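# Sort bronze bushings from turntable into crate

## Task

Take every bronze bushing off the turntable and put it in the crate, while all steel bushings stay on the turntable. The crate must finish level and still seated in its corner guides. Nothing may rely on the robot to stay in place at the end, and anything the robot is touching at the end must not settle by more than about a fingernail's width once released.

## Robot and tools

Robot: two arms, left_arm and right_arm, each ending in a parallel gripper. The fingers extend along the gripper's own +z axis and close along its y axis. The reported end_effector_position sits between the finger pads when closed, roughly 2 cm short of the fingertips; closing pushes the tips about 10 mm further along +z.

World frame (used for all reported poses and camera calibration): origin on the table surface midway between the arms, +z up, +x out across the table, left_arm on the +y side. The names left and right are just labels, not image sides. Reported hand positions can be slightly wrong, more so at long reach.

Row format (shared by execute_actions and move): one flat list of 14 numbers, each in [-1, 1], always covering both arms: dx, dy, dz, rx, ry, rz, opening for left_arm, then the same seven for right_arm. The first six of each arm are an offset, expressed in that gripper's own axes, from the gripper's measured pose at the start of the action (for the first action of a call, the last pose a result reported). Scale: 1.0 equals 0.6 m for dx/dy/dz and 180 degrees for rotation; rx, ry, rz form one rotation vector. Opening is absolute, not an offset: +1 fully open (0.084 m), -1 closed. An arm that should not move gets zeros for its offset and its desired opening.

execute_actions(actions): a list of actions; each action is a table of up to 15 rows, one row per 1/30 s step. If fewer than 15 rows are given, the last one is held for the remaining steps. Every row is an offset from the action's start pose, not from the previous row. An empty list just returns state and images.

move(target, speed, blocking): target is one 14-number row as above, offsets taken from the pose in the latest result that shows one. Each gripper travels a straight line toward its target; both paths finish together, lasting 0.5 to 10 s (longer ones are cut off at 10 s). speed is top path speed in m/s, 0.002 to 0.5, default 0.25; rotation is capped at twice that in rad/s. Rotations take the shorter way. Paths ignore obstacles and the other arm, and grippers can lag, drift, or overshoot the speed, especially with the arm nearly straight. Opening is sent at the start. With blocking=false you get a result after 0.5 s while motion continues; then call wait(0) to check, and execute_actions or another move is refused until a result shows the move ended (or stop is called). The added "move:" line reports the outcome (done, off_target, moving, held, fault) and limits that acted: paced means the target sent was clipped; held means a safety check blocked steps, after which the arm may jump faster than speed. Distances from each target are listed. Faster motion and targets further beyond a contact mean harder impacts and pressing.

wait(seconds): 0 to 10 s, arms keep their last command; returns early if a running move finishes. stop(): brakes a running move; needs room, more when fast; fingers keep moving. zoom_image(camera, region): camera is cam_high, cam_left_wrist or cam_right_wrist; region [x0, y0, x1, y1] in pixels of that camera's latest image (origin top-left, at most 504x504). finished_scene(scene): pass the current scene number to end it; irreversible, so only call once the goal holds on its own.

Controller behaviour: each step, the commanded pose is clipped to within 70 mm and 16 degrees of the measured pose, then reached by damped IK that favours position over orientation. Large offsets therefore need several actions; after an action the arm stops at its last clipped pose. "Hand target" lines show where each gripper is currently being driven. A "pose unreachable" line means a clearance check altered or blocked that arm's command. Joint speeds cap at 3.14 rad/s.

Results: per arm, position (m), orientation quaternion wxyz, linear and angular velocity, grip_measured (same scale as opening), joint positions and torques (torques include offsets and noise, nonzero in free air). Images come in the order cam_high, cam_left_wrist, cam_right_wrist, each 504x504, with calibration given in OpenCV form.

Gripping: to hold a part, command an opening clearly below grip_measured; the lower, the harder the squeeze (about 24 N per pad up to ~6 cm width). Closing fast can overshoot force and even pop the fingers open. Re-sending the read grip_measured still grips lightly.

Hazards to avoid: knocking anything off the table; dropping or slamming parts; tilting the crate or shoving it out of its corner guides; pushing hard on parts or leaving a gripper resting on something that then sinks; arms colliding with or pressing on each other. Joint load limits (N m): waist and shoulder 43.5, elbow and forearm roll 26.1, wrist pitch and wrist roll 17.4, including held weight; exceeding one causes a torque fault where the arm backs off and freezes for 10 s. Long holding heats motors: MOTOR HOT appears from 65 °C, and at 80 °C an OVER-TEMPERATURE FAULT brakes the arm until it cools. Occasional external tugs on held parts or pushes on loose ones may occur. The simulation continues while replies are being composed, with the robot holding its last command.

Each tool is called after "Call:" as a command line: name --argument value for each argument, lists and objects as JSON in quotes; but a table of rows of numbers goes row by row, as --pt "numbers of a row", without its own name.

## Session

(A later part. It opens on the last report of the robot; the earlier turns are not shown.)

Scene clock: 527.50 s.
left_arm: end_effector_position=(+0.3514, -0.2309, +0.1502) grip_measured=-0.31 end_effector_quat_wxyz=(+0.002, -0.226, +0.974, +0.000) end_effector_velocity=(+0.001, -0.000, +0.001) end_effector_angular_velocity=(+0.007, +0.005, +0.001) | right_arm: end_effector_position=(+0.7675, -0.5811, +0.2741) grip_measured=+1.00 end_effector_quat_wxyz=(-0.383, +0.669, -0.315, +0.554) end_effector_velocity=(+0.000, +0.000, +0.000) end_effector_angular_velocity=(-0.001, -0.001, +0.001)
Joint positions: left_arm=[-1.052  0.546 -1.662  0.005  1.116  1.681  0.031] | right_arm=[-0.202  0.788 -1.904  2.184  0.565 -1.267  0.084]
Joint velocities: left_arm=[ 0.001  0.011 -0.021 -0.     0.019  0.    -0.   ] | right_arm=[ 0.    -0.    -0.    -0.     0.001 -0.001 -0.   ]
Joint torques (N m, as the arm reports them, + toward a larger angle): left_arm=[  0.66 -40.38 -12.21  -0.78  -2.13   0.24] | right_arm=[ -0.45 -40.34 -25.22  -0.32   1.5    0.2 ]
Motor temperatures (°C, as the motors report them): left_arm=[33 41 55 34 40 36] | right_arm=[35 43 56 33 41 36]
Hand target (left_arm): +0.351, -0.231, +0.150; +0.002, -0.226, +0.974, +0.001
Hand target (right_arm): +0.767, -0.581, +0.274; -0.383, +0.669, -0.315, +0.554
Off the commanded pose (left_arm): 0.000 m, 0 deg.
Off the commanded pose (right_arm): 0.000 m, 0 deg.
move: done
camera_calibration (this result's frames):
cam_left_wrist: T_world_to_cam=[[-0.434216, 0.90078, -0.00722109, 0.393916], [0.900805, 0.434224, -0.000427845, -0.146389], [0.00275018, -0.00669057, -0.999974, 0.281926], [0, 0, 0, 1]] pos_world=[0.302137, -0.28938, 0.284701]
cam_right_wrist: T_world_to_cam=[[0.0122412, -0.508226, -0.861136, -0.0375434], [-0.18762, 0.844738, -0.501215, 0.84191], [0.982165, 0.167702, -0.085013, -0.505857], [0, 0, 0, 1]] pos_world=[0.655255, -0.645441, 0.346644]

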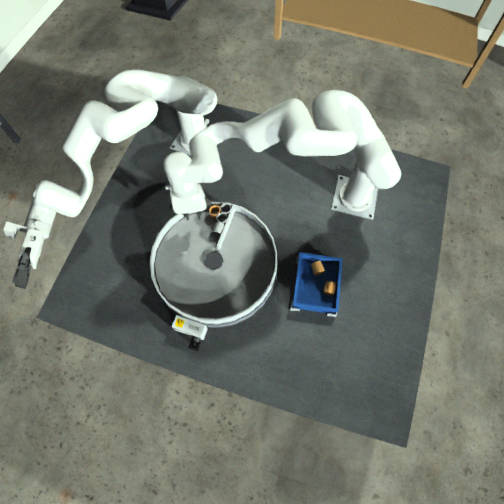

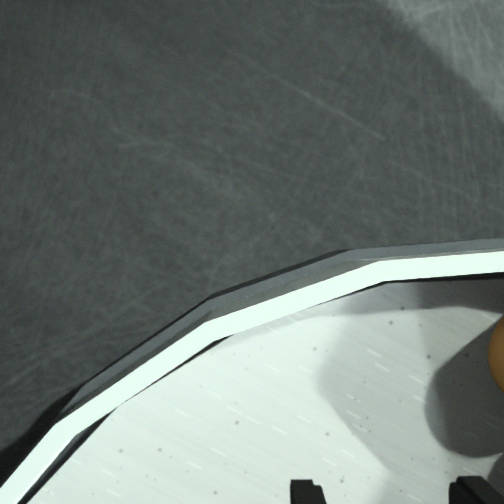

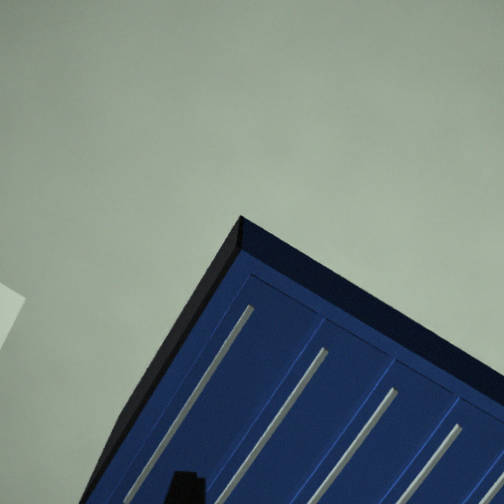

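Level. Now the sequence.

Call:
move --target '[0.0518,0.117,0.025,0,0,0,-0.29,0,0,0,0,0,0,1]' --speed 0.2

Call:
move --target '[0,0,0.048,0,0,0,-0.29,0,0,0,0,0,0,1]' --speed 0.05

Call:
move --target '[-0.0502,-0.107,0.006,0,0,0,-0.29,0,0,0,0,0,0,1]' --speed 0.06

Call:
execute_actions --actions '[[[0,0,-0.003,0,0,0,1,0,0,0,0,0,0,1],[0,0,-0.003,0,0,0,1,0,0,0,0,0,0,1],[0,0,-0.003,0,0,0,1,0,0,0,0,0,0,1],[0,0,-0.003,0,0,0,1,0,0,0,0,0,0,1],[0,0,-0.003,0,0,0,1,0,0,0,0,0,0,1],[0,0,-0.003,0,0,0,1,0,0,0,0,0,0,1],[0,0,-0.003,0,0,0,1,0,0,0,0,0,0,1],[0,0,-0.003,0,0,0,1,0,0,0,0,0,0,1],[0,0,-0.003,0,0,0,1,0,0,0,0,0,0,1],[0,0,-0.003,0,0,0,1,0,0,0,0,0,0,1],[0.003,0.02,0.045,0,0,0,1,0,0,0,0,0,0,1]],[[0,0,0,0,0,0,1,0,0,0,0,0,0,1],[0,0,0,0,0,0,1,0,0,0,0,0,0,1],[0,0,0,0,0,0,1,0,0,0,0,0,0,1],[0,0,0,0,0,0,1,0,0,0,0,0,0,1],[0,0,0,0,0,0,1,0,0,0,0,0,0,1],[0,0,0,0,0,0,-1,0,0,0,0,0,0,1]],[[0,0,0,0,0,0,-1,0,0,0,0,0,0,1]],[[0,0,-0.06,0,0,0,-1,0,0,0,0,0,0,1]]]'

Scene clock: 547.57 s.
left_arm: end_effector_position=(+0.2929, -0.1817, +0.1350) grip_measured=-0.31 end_effector_quat_wxyz=(+0.002, -0.226, +0.974, +0.001) end_effector_velocity=(-0.002, +0.001, -0.001) end_effector_angular_velocity=(-0.002, -0.002, -0.001) | right_arm: end_effector_position=(+0.7675, -0.5811, +0.2741) grip_measured=+1.00 end_effector_quat_wxyz=(-0.383, +0.669, -0.315, +0.554) end_effector_velocity=(+0.000, +0.000, -0.000) end_effector_angular_velocity=(+0.000, +0.000, +0.000)
Joint positions: left_arm=[-1.095  0.313 -1.267  0.005  0.954  1.638  0.031] | right_arm=[-0.202  0.788 -1.904  2.184  0.565 -1.267  0.084]
Joint velocities: left_arm=[-0.002 -0.008  0.016  0.001 -0.011 -0.002 -0.   ] | right_arm=[ 0.     0.001 -0.001 -0.001  0.     0.001 -0.   ]
Joint torques (N m, as the arm reports them, + toward a larger angle): left_arm=[  0.89 -32.98 -12.11  -0.96  -2.17   0.18] | right_arm=[ -0.48 -40.66 -25.13  -0.38   1.54   0.18]
Motor temperatures (°C, as the motors report them): left_arm=[33 42 55 34 40 36] | right_arm=[35 43 56 33 41 36]
Hand target (left_arm): +0.293, -0.182, +0.135; +0.002, -0.226, +0.974, +0.000
Hand target (right_arm): +0.767, -0.581, +0.274; -0.383, +0.669, -0.315, +0.554
Off the commanded pose (left_arm): 0.000 m, 0 deg.
Off the commanded pose (right_arm): 0.000 m, 0 deg.
move: done
camera_calibration (this result's frames):
cam_left_wrist: T_world_to_cam=[[-0.434151, 0.900812, -0.00709441, 0.324111], [0.900836, 0.434158, -0.000639291, -0.115056], [0.00250422, -0.00666845, -0.999975, 0.267245], [0, 0, 0, 1]] pos_world=[0.24369, -0.240228, 0.269464]
cam_right_wrist: T_world_to_cam=[[0.012241, -0.508226, -0.861136, -0.0375433], [-0.18762, 0.844738, -0.501215, 0.84191], [0.982165, 0.167702, -0.0850133, -0.505857], [0, 0, 0, 1]] pos_world=[0.655255, -0.645441, 0.346644]

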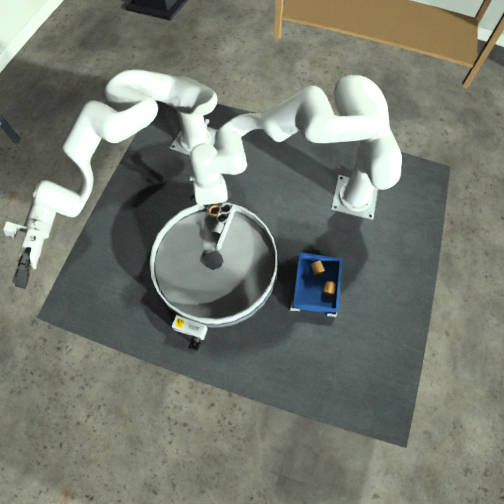

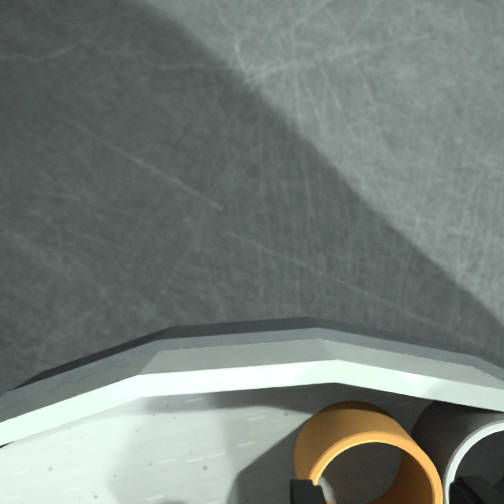

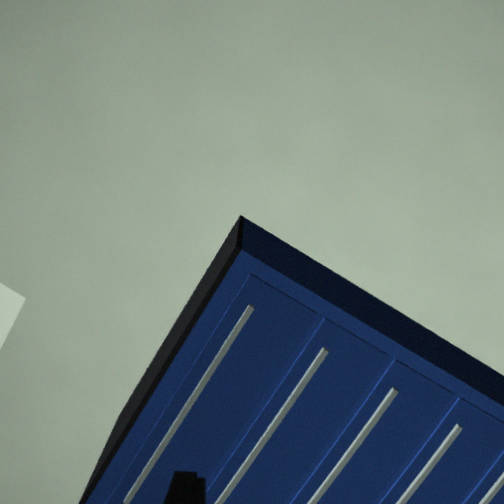

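Scene clock: 548.43 s.
left_arm: end_effector_position=(+0.2951, -0.1852, +0.1127) grip_measured=-0.30 end_effector_quat_wxyz=(+0.004, -0.226, +0.974, -0.006) end_effector_velocity=(-0.001, +0.001, -0.004) end_effector_angular_velocity=(+0.003, +0.002, -0.001) | right_arm: end_effector_position=(+0.7675, -0.5811, +0.2741) grip_measured=+1.00 end_effector_quat_wxyz=(-0.383, +0.669, -0.315, +0.554) end_effector_velocity=(-0.000, +0.000, +0.001) end_effector_angular_velocity=(+0.000, -0.001, +0.001)
Joint positions: left_arm=[-1.094  0.348 -1.245  0.006  0.882  1.638  0.031] | right_arm=[-0.202  0.788 -1.904  2.184  0.565 -1.267  0.084]
Joint velocities: left_arm=[-0.001  0.005  0.005  0.    -0.007  0.     0.   ] | right_arm=[-0.    -0.001  0.    -0.001  0.     0.001 -0.   ]
Joint torques (N m, as the arm reports them, + toward a larger angle): left_arm=[ 0.19 -8.88 -1.87 -1.15 -0.54  0.29] | right_arm=[ -0.67 -40.52 -25.02  -0.29   1.48   0.2 ]
Motor temperatures (°C, as the motors report them): left_arm=[33 42 55 34 40 36] | right_arm=[35 43 56 33 41 36]
Hand target (left_arm): +0.293, -0.182, +0.106; +0.002, -0.226, +0.974, +0.001
Hand target (right_arm): +0.767, -0.581, +0.274; -0.383, +0.669, -0.315, +0.554
Off the commanded pose (left_arm): 0.008 m, 1 deg.
Off the commanded pose (right_arm): 0.000 m, 0 deg.
move: off_target (left_arm)
camera_calibration (this result's frames):
cam_left_wrist: T_world_to_cam=[[-0.433996, 0.90066, -0.0214328, 0.329595], [0.900862, 0.434104, 0.000466578, -0.115653], [0.00972428, -0.0191055, -0.99977, 0.240531], [0, 0, 0, 1]] pos_world=[0.244891, -0.242052, 0.247594]
cam_right_wrist: T_world_to_cam=[[0.0122413, -0.508227, -0.861136, -0.0375435], [-0.187621, 0.844738, -0.501215, 0.84191], [0.982165, 0.167702, -0.0850131, -0.505857], [0, 0, 0, 1]] pos_world=[0.655255, -0.64544, 0.346644]

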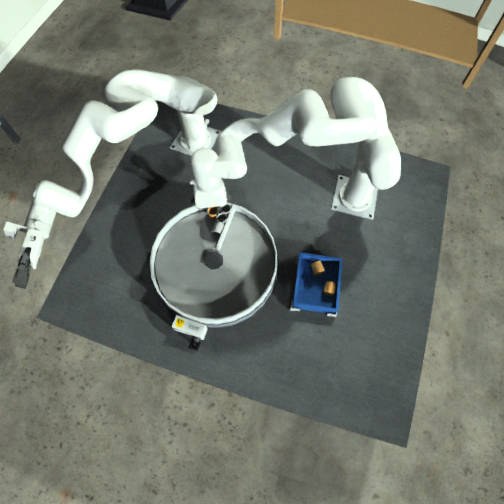

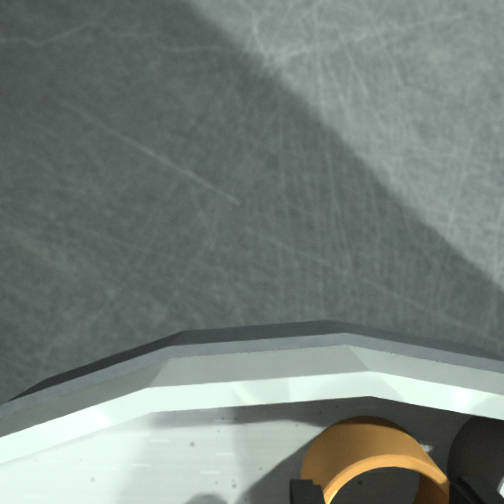

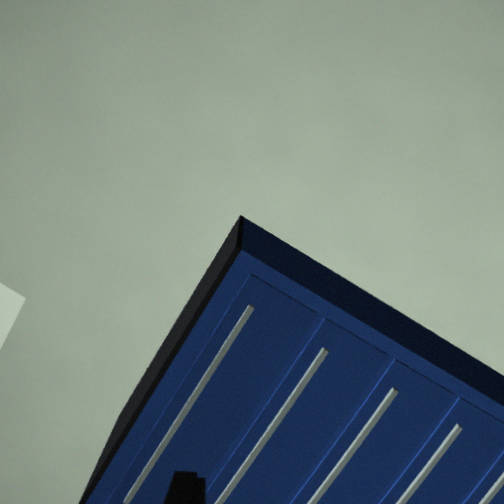

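Scene clock: 550.00 s.
left_arm: end_effector_position=(+0.3510, -0.2307, +0.1135) grip_measured=-0.30 end_effector_quat_wxyz=(+0.005, -0.226, +0.974, -0.009) end_effector_velocity=(+0.001, -0.001, +0.000) end_effector_angular_velocity=(+0.001, +0.001, +0.000) | right_arm: end_effector_position=(+0.7675, -0.5811, +0.2741) grip_measured=+1.00 end_effector_quat_wxyz=(-0.383, +0.669, -0.315, +0.554) end_effector_velocity=(-0.000, +0.000, -0.000) end_effector_angular_velocity=(+0.002, +0.000, -0.000)
Joint positions: left_arm=[-1.052  0.567 -1.582  0.005  0.994  1.681  0.031] | right_arm=[-0.202  0.788 -1.904  2.184  0.565 -1.267  0.084]
Joint velocities: left_arm=[ 0.001  0.005 -0.01  -0.001  0.006  0.    -0.   ] | right_arm=[ 0.     0.     0.     0.001  0.     0.    -0.   ]
Joint torques (N m, as the arm reports them, + toward a larger angle): left_arm=[  1.15 -15.11  -3.23  -1.34  -0.63  -0.17] | right_arm=[ -0.9  -40.56 -25.12  -0.54   1.56   0.2 ]
Motor temperatures (°C, as the motors report them): left_arm=[33 42 54 34 40 36] | right_arm=[35 43 56 33 41 36]
Hand target (left_arm): +0.350, -0.230, +0.110; +0.004, -0.226, +0.974, -0.006
Hand target (right_arm): +0.767, -0.581, +0.274; -0.383, +0.669, -0.315, +0.554
Off the commanded pose (left_arm): 0.004 m, 0 deg.
Off the commanded pose (right_arm): 0.000 m, 0 deg.
move: off_target (left_arm)
camera_calibration (this result's frames):
cam_left_wrist: T_world_to_cam=[[-0.433997, 0.9005, -0.0273328, 0.395524], [0.90082, 0.434191, 0.00132319, -0.146385], [0.0130592, -0.0240477, -0.999626, 0.237546], [0, 0, 0, 1]] pos_world=[0.30042, -0.286898, 0.248462]
cam_right_wrist: T_world_to_cam=[[0.0122414, -0.508226, -0.861136, -0.0375435], [-0.187621, 0.844738, -0.501215, 0.84191], [0.982165, 0.167703, -0.0850131, -0.505857], [0, 0, 0, 1]] pos_world=[0.655255, -0.64544, 0.346644]

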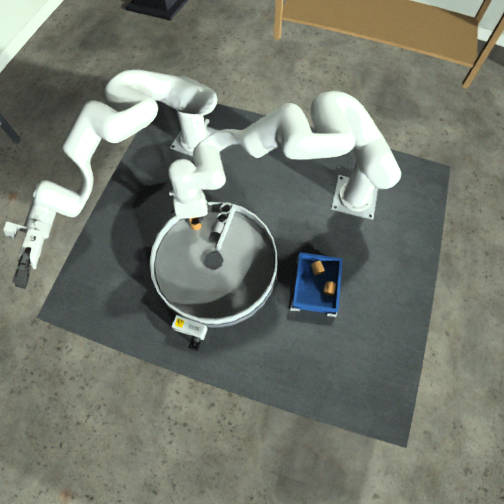

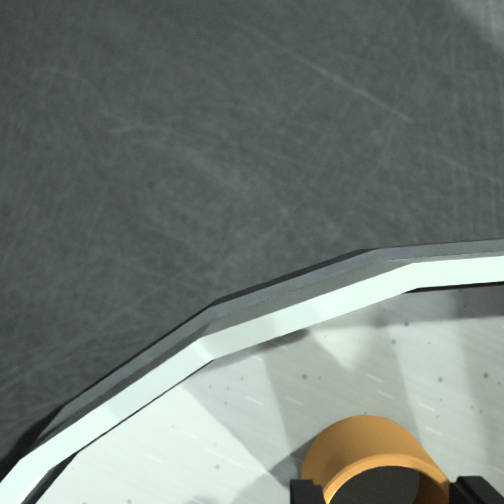

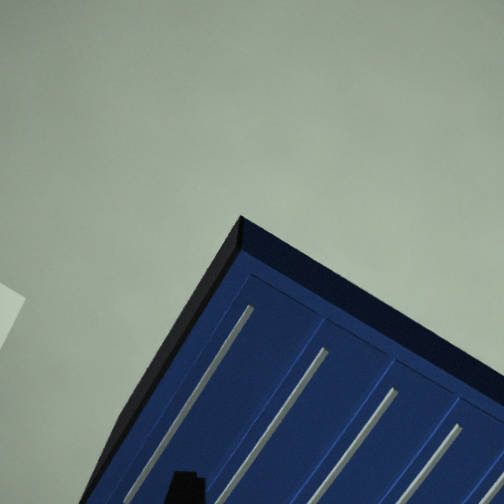

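Scene clock: 552.00 s.
left_arm: end_effector_position=(+0.3456, -0.2228, +0.1306) grip_measured=-0.15 end_effector_quat_wxyz=(+0.004, -0.226, +0.974, -0.006) end_effector_velocity=(+0.002, -0.004, +0.010) end_effector_angular_velocity=(-0.015, -0.010, -0.000) | right_arm: end_effector_position=(+0.7675, -0.5811, +0.2741) grip_measured=+1.00 end_effector_quat_wxyz=(-0.383, +0.669, -0.315, +0.554) end_effector_velocity=(-0.000, -0.000, -0.001) end_effector_angular_velocity=(+0.001, +0.002, -0.001)
Joint positions: left_arm=[-1.053  0.518 -1.557  0.005  1.026  1.68   0.038] | right_arm=[-0.202  0.788 -1.904  2.184  0.565 -1.267  0.084]
Joint velocities: left_arm=[-0.001 -0.008 -0.014  0.     0.004 -0.    -0.   ] | right_arm=[ 0.     0.001  0.001  0.001 -0.001 -0.     0.   ]
Joint torques (N m, as the arm reports them, + toward a larger angle): left_arm=[  0.17 -39.8  -12.57  -1.11  -2.29   0.01] | right_arm=[ -0.53 -40.47 -25.03  -0.36   1.42   0.18]
Motor temperatures (°C, as the motors report them): left_arm=[33 42 54 34 40 36] | right_arm=[35 43 56 33 41 36]
Hand target (left_arm): +0.346, -0.223, +0.132; +0.005, -0.226, +0.974, -0.007
Hand target (right_arm): +0.767, -0.581, +0.274; -0.383, +0.669, -0.315, +0.554
Off the commanded pose (left_arm): 0.002 m, 0 deg.
Off the commanded pose (right_arm): 0.000 m, 0 deg.
camera_calibration (this result's frames):
cam_left_wrist: T_world_to_cam=[[-0.434142, 0.900609, -0.0205969, 0.385664], [0.900795, 0.434244, 0.000534427, -0.144841], [0.00942539, -0.0183216, -0.999788, 0.257478], [0, 0, 0, 1]] pos_world=[0.295478, -0.279719, 0.265444]
cam_right_wrist: T_world_to_cam=[[0.0122411, -0.508227, -0.861136, -0.0375435], [-0.187621, 0.844738, -0.501215, 0.84191], [0.982165, 0.167703, -0.0850134, -0.505857], [0, 0, 0, 1]] pos_world=[0.655255, -0.64544, 0.346644]

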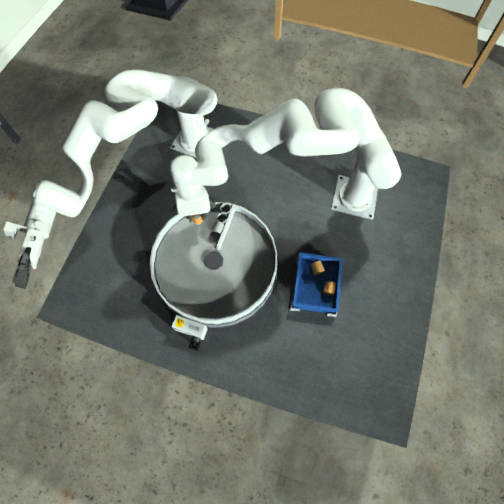

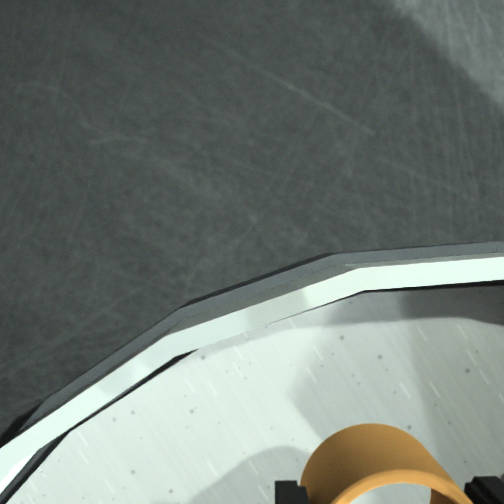

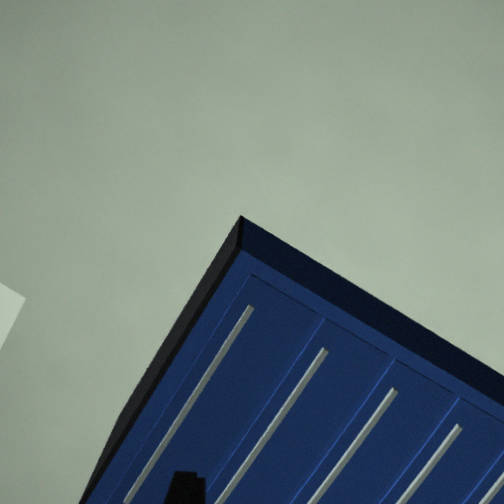

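Call:
move --target '[0,0,-0.2,0,0,0,-1,0,0,0,0,0,0,1]' --speed 0.2

Call:
move --target '[-0.480,0.597,0,0,0,0,-1,0,0,0,0,0,0,1]' --speed 0.3

Call:
move --target '[0,0,0.24,0,0,0,-1,0,0,0,0,0,0,1]' --speed 0.15

Call:
move --target '[0,0,0,0,0,0,1,0,0,0,0,0,0,1]'

Call:
move --target '[0,0,-0.25,0,0,-0.35,1,0,0,0,0,0,0,1]' --speed 0.25

Scene clock: 563.33 s.
left_arm: end_effector_position=(+0.3442, -0.2210, +0.2493) grip_measured=-0.15 end_effector_quat_wxyz=(+0.004, -0.226, +0.974, -0.005) end_effector_velocity=(+0.001, -0.002, +0.008) end_effector_angular_velocity=(-0.008, -0.004, -0.001) | right_arm: end_effector_position=(+0.7675, -0.5811, +0.2741) grip_measured=+1.00 end_effector_quat_wxyz=(-0.383, +0.669, -0.315, +0.554) end_effector_velocity=(+0.000, +0.000, -0.001) end_effector_angular_velocity=(-0.001, +0.001, +0.002)
Joint positions: left_arm=[-1.054  0.437 -1.779  0.004  1.33   1.68   0.038] | right_arm=[-0.202  0.788 -1.904  2.184  0.565 -1.267  0.084]
Joint velocities: left_arm=[-0.    -0.001 -0.019 -0.     0.011  0.001  0.   ] | right_arm=[-0.     0.001 -0.001 -0.002  0.001  0.     0.   ]
Joint torques (N m, as the arm reports them, + toward a larger angle): left_arm=[ -0.02 -38.37 -12.6   -1.17  -2.39   0.21] | right_arm=[ -0.67 -40.77 -25.01  -0.22   1.5    0.11]
Motor temperatures (°C, as the motors report them): left_arm=[33 43 55 34 40 36] | right_arm=[35 43 56 33 41 36]
Hand target (left_arm): +0.344, -0.221, +0.251; +0.004, -0.226, +0.974, -0.006
Hand target (right_arm): +0.767, -0.581, +0.274; -0.383, +0.669, -0.315, +0.554
Off the commanded pose (left_arm): 0.001 m, 0 deg.
Off the commanded pose (right_arm): 0.000 m, 0 deg.
move: done
camera_calibration (this result's frames):
cam_left_wrist: T_world_to_cam=[[-0.434573, 0.900446, -0.0185454, 0.38547], [0.900597, 0.434655, 0.000491149, -0.144259], [0.0085031, -0.0164885, -0.999828, 0.37688], [0, 0, 0, 1]] pos_world=[0.29423, -0.278177, 0.384035]
cam_right_wrist: T_world_to_cam=[[0.0122412, -0.508227, -0.861136, -0.0375435], [-0.187621, 0.844738, -0.501215, 0.84191], [0.982165, 0.167702, -0.0850132, -0.505857], [0, 0, 0, 1]] pos_world=[0.655255, -0.64544, 0.346644]

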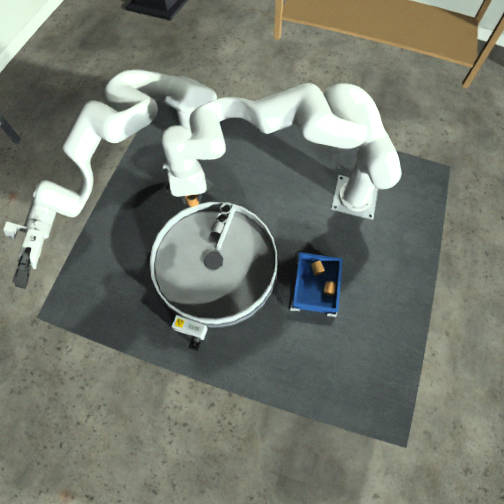

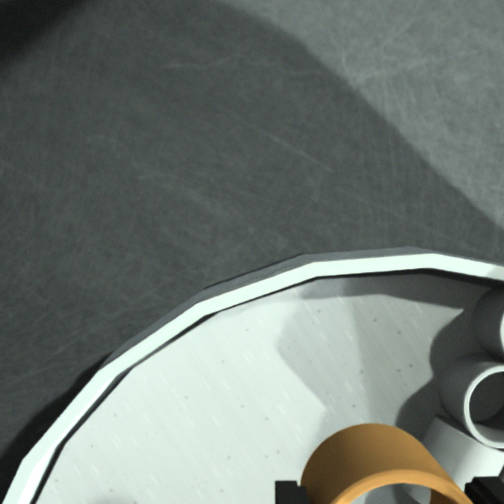

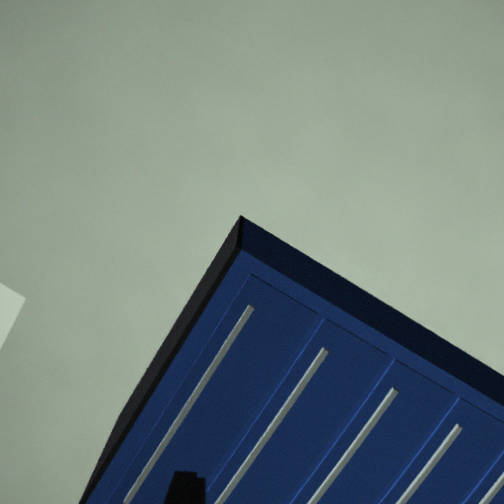

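Scene clock: 565.43 s.
left_arm: end_effector_position=(+0.4445, +0.2266, +0.2458) grip_measured=-0.15 end_effector_quat_wxyz=(+0.004, -0.226, +0.974, -0.004) end_effector_velocity=(+0.001, +0.003, +0.000) end_effector_angular_velocity=(-0.001, -0.000, +0.002) | right_arm: end_effector_position=(+0.7675, -0.5811, +0.2741) grip_measured=+1.00 end_effector_quat_wxyz=(-0.383, +0.669, -0.315, +0.554) end_effector_velocity=(+0.000, +0.000, +0.000) end_effector_angular_velocity=(+0.003, -0.001, -0.000)
Joint positions: left_arm=[-0.182 -0.177 -1.    -0.006  1.167  2.557  0.038] | right_arm=[-0.202  0.788 -1.904  2.184  0.565 -1.267  0.084]
Joint velocities: left_arm=[ 0.008  0.001 -0.002 -0.001  0.001  0.006 -0.   ] | right_arm=[-0.    -0.    -0.     0.001  0.001  0.002 -0.   ]
Joint torques (N m, as the arm reports them, + toward a larger angle): left_arm=[ -0.08 -22.46 -13.1   -1.45  -2.41  -0.19] | right_arm=[ -0.7  -40.65 -25.11  -0.46   1.63   0.28]
Motor temperatures (°C, as the motors report them): left_arm=[33 43 55 34 40 36] | right_arm=[35 43 56 33 41 36]
Hand target (left_arm): +0.445, +0.227, +0.246; +0.004, -0.226, +0.974, -0.004
Hand target (right_arm): +0.767, -0.581, +0.274; -0.383, +0.669, -0.315, +0.554
Off the commanded pose (left_arm): 0.001 m, 0 deg.
Off the commanded pose (right_arm): 0.000 m, 0 deg.
move: done
camera_calibration (this result's frames):
cam_left_wrist: T_world_to_cam=[[-0.433752, 0.900869, -0.0171333, 0.0251624], [0.901, 0.433819, 0.000196618, -0.429075], [0.00760988, -0.0153518, -0.999853, 0.380125], [0, 0, 0, 1]] pos_world=[0.394618, 0.169309, 0.380585]
cam_right_wrist: T_world_to_cam=[[0.0122414, -0.508227, -0.861136, -0.0375437], [-0.187621, 0.844737, -0.501216, 0.84191], [0.982165, 0.167703, -0.0850132, -0.505857], [0, 0, 0, 1]] pos_world=[0.655255, -0.64544, 0.346644]

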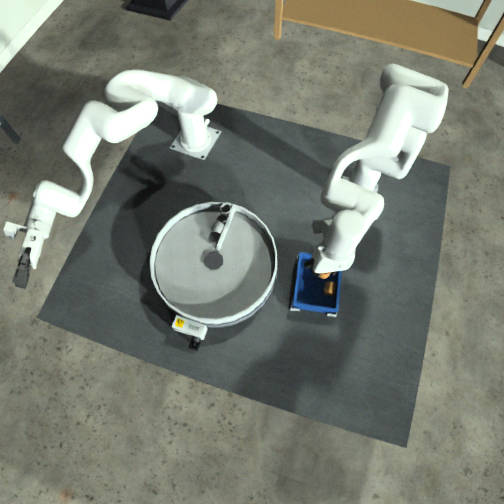

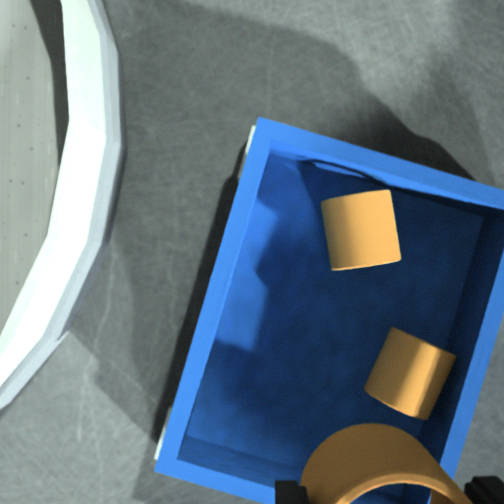

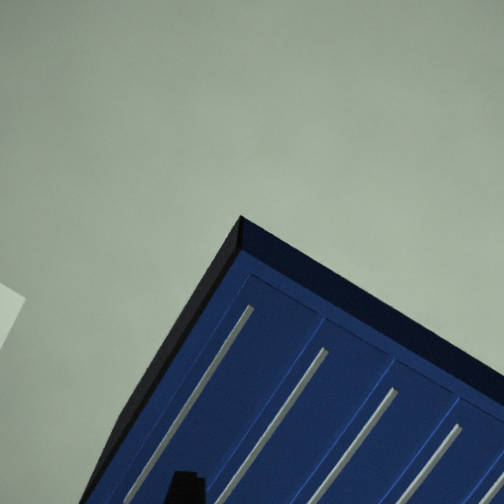

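Scene clock: 566.87 s.
left_arm: end_effector_position=(+0.4464, +0.2252, +0.1025) grip_measured=-0.15 end_effector_quat_wxyz=(+0.004, -0.226, +0.974, -0.005) end_effector_velocity=(-0.002, +0.000, -0.004) end_effector_angular_velocity=(+0.001, +0.005, +0.000) | right_arm: end_effector_position=(+0.7675, -0.5811, +0.2741) grip_measured=+1.00 end_effector_quat_wxyz=(-0.383, +0.669, -0.315, +0.554) end_effector_velocity=(+0.000, -0.000, +0.000) end_effector_angular_velocity=(+0.001, -0.001, -0.000)
Joint positions: left_arm=[-0.185  0.022 -0.774 -0.009  0.741  2.558  0.038] | right_arm=[-0.202  0.788 -1.904  2.184  0.565 -1.267  0.084]
Joint velocities: left_arm=[ 0.001  0.006  0.004 -0.    -0.005  0.001  0.   ] | right_arm=[-0.    -0.    -0.     0.001  0.    -0.     0.   ]
Joint torques (N m, as the arm reports them, + toward a larger angle): left_arm=[  0.37 -24.89 -11.16  -1.26  -2.39   0.14] | right_arm=[ -0.68 -40.33 -25.23  -0.18   1.48   0.2 ]
Motor temperatures (°C, as the motors report them): left_arm=[33 42 55 34 40 36] | right_arm=[35 43 56 33 41 36]
Hand target (left_arm): +0.446, +0.225, +0.102; +0.004, -0.226, +0.974, -0.004
Hand target (right_arm): +0.767, -0.581, +0.274; -0.383, +0.669, -0.315, +0.554
Off the commanded pose (left_arm): 0.001 m, 0 deg.
Off the commanded pose (right_arm): 0.000 m, 0 deg.
move: done
camera_calibration (this result's frames):
cam_left_wrist: T_world_to_cam=[[-0.433232, 0.901101, -0.0180748, 0.0245697], [0.901241, 0.433317, 0.000881111, -0.430148], [0.00862607, -0.015908, -0.999836, 0.236403], [0, 0, 0, 1]] pos_world=[0.396272, 0.168011, 0.237187]
cam_right_wrist: T_world_to_cam=[[0.0122413, -0.508227, -0.861136, -0.0375437], [-0.187621, 0.844738, -0.501215, 0.84191], [0.982165, 0.167703, -0.0850132, -0.505857], [0, 0, 0, 1]] pos_world=[0.655255, -0.64544, 0.346644]

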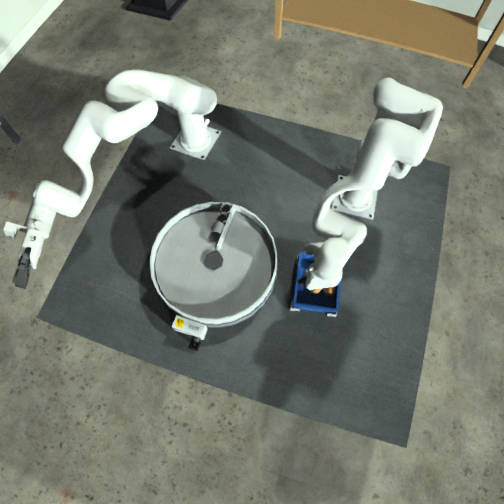

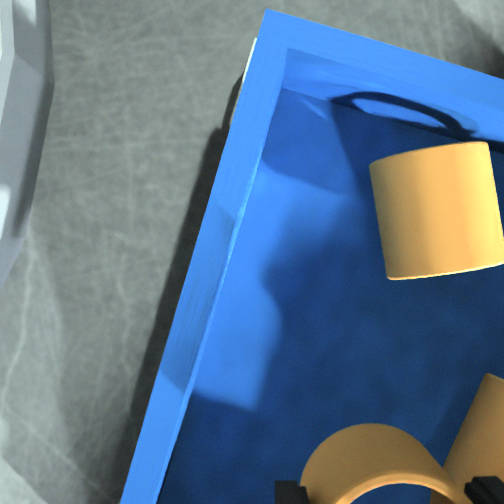

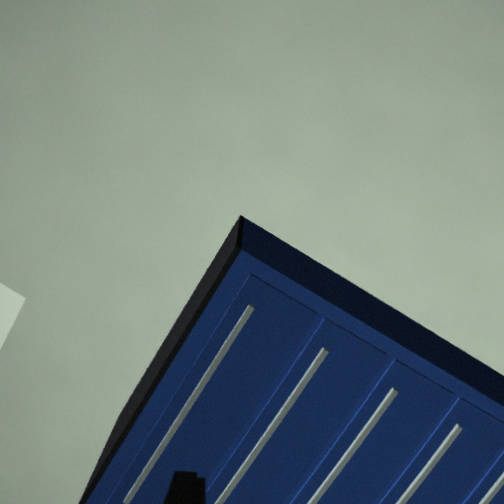

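Scene clock: 567.43 s.
left_arm: end_effector_position=(+0.4464, +0.2252, +0.1025) grip_measured=+1.00 end_effector_quat_wxyz=(+0.004, -0.226, +0.974, -0.005) end_effector_velocity=(+0.000, +0.001, +0.000) end_effector_angular_velocity=(-0.000, -0.000, +0.001) | right_arm: end_effector_position=(+0.7675, -0.5811, +0.2741) grip_measured=+1.00 end_effector_quat_wxyz=(-0.383, +0.669, -0.315, +0.554) end_effector_velocity=(+0.000, +0.000, +0.000) end_effector_angular_velocity=(-0.003, -0.001, +0.001)
Joint positions: left_arm=[-0.185  0.022 -0.774 -0.009  0.741  2.558  0.084] | right_arm=[-0.202  0.788 -1.904  2.184  0.565 -1.267  0.084]
Joint velocities: left_arm=[ 0.002  0.    -0.001 -0.     0.     0.001  0.   ] | right_arm=[ 0.    -0.    -0.001 -0.002  0.    -0.001 -0.   ]
Joint torques (N m, as the arm reports them, + toward a larger angle): left_arm=[  0.99 -25.   -10.91  -1.32  -2.27   0.13] | right_arm=[ -0.64 -40.69 -25.04  -0.24   1.37   0.07]
Motor temperatures (°C, as the motors report them): left_arm=[33 42 55 34 40 36] | right_arm=[35 43 56 33 41 36]
Hand target (left_arm): +0.446, +0.225, +0.102; +0.004, -0.226, +0.974, -0.005
Hand target (right_arm): +0.767, -0.581, +0.274; -0.383, +0.669, -0.315, +0.554
Off the commanded pose (left_arm): 0.000 m, 0 deg.
Off the commanded pose (right_arm): 0.000 m, 0 deg.
move: done
camera_calibration (this result's frames):
cam_left_wrist: T_world_to_cam=[[-0.433231, 0.901101, -0.0180979, 0.0245776], [0.901241, 0.433317, 0.000916039, -0.430159], [0.00866757, -0.0159137, -0.999836, 0.236403], [0, 0, 0, 1]] pos_world=[0.396276, 0.168011, 0.237203]
cam_right_wrist: T_world_to_cam=[[0.0122414, -0.508227, -0.861136, -0.0375438], [-0.187621, 0.844737, -0.501215, 0.84191], [0.982165, 0.167703, -0.0850132, -0.505857], [0, 0, 0, 1]] pos_world=[0.655255, -0.64544, 0.346644]

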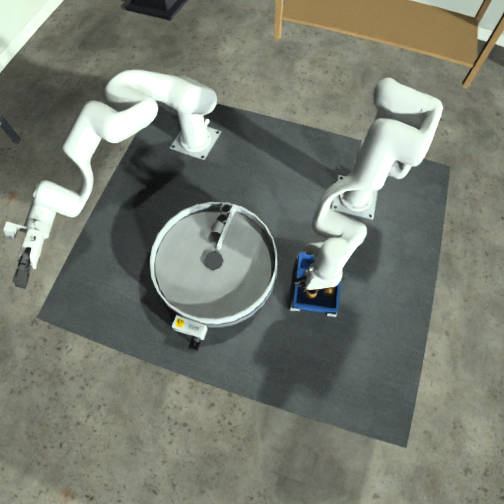

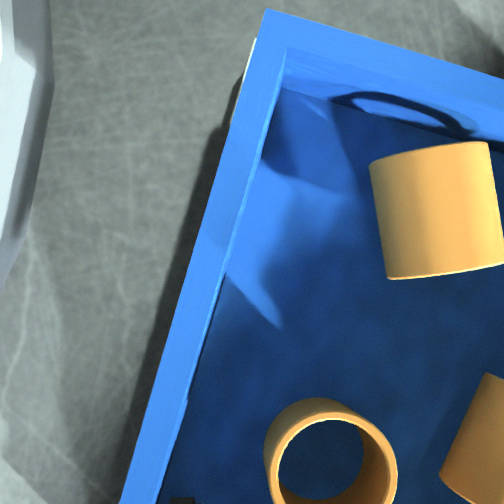

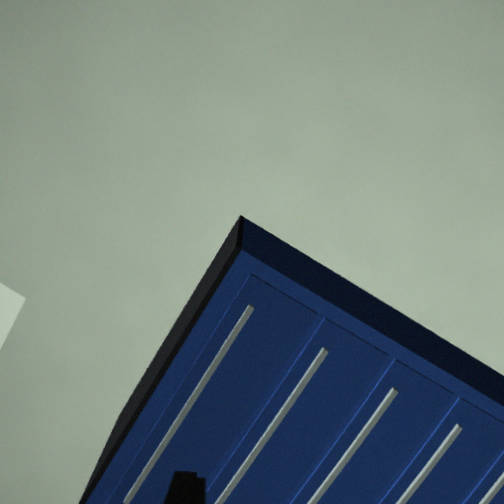

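Scene clock: 570.10 s.
left_arm: end_effector_position=(+0.4445, +0.2267, +0.2521) grip_measured=+1.00 end_effector_quat_wxyz=(-0.001, +0.702, -0.713, +0.006) end_effector_velocity=(+0.000, -0.000, +0.002) end_effector_angular_velocity=(+0.000, -0.001, +0.007) | right_arm: end_effector_position=(+0.7675, -0.5811, +0.2741) grip_measured=+1.00 end_effector_quat_wxyz=(-0.383, +0.669, -0.315, +0.554) end_effector_velocity=(-0.000, +0.000, -0.002) end_effector_angular_velocity=(-0.001, +0.002, +0.001)
Joint positions: left_arm=[-0.181 -0.181 -1.014 -0.006  1.184  1.458  0.084] | right_arm=[-0.202  0.788 -1.904  2.184  0.565 -1.267  0.084]
Joint velocities: left_arm=[-0.    -0.001 -0.005  0.001  0.004 -0.008  0.   ] | right_arm=[ 0.     0.002  0.    -0.002  0.    -0.    -0.   ]
Joint torques (N m, as the arm reports them, + toward a larger angle): left_arm=[  0.47 -21.73 -12.75  -1.22  -2.22   0.1 ] | right_arm=[ -1.02 -40.38 -24.87  -0.42   1.5    0.13]
Motor temperatures (°C, as the motors report them): left_arm=[33 42 55 34 40 36] | right_arm=[35 43 56 33 41 36]
Hand target (left_arm): +0.445, +0.227, +0.252; -0.001, +0.702, -0.712, +0.006
Hand target (right_arm): +0.767, -0.581, +0.274; -0.383, +0.669, -0.315, +0.554
Off the commanded pose (left_arm): 0.001 m, 0 deg.
Off the commanded pose (right_arm): 0.000 m, 0 deg.
move: done
camera_calibration (this result's frames):
cam_left_wrist: T_world_to_cam=[[-0.999595, 0.0228956, -0.0169283, 0.475693], [0.0230934, 0.999666, -0.0115849, -0.164137], [0.0166574, -0.0119711, -0.99979, 0.381613], [0, 0, 0, 1]] pos_world=[0.472934, 0.15776, 0.387684]
cam_right_wrist: T_world_to_cam=[[0.0122413, -0.508227, -0.861136, -0.0375437], [-0.187621, 0.844738, -0.501215, 0.84191], [0.982165, 0.167703, -0.0850133, -0.505857], [0, 0, 0, 1]] pos_world=[0.655255, -0.64544, 0.346644]

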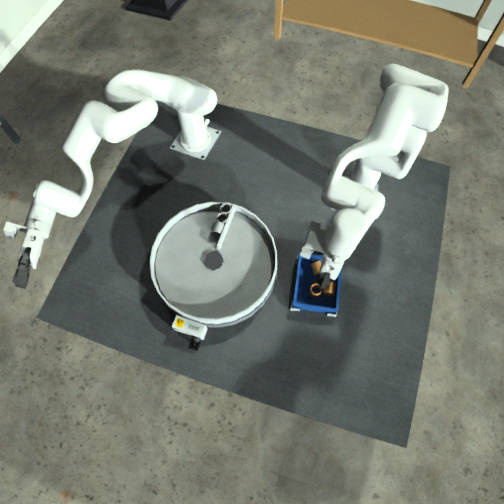

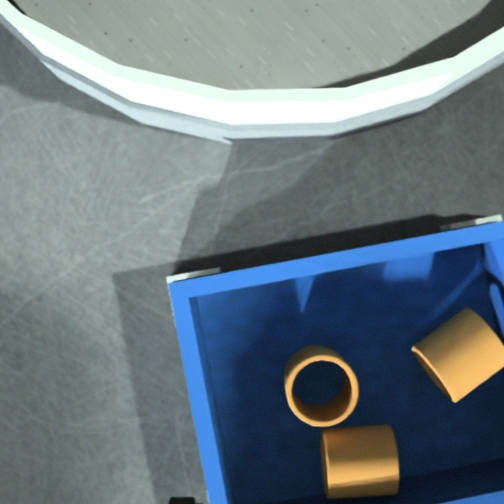

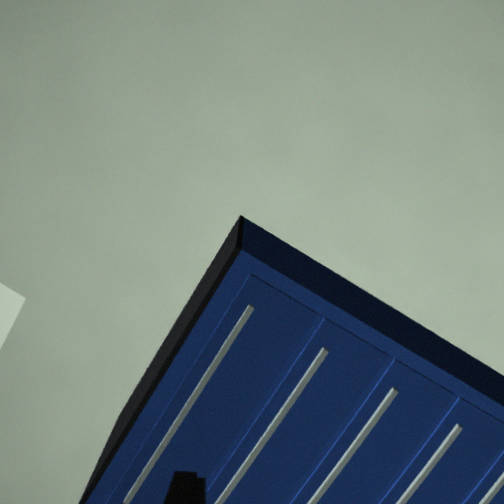

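All three bronze bushings are in the crate.

Call:
finished_scene --scene 2

The scene is finished: the task was done.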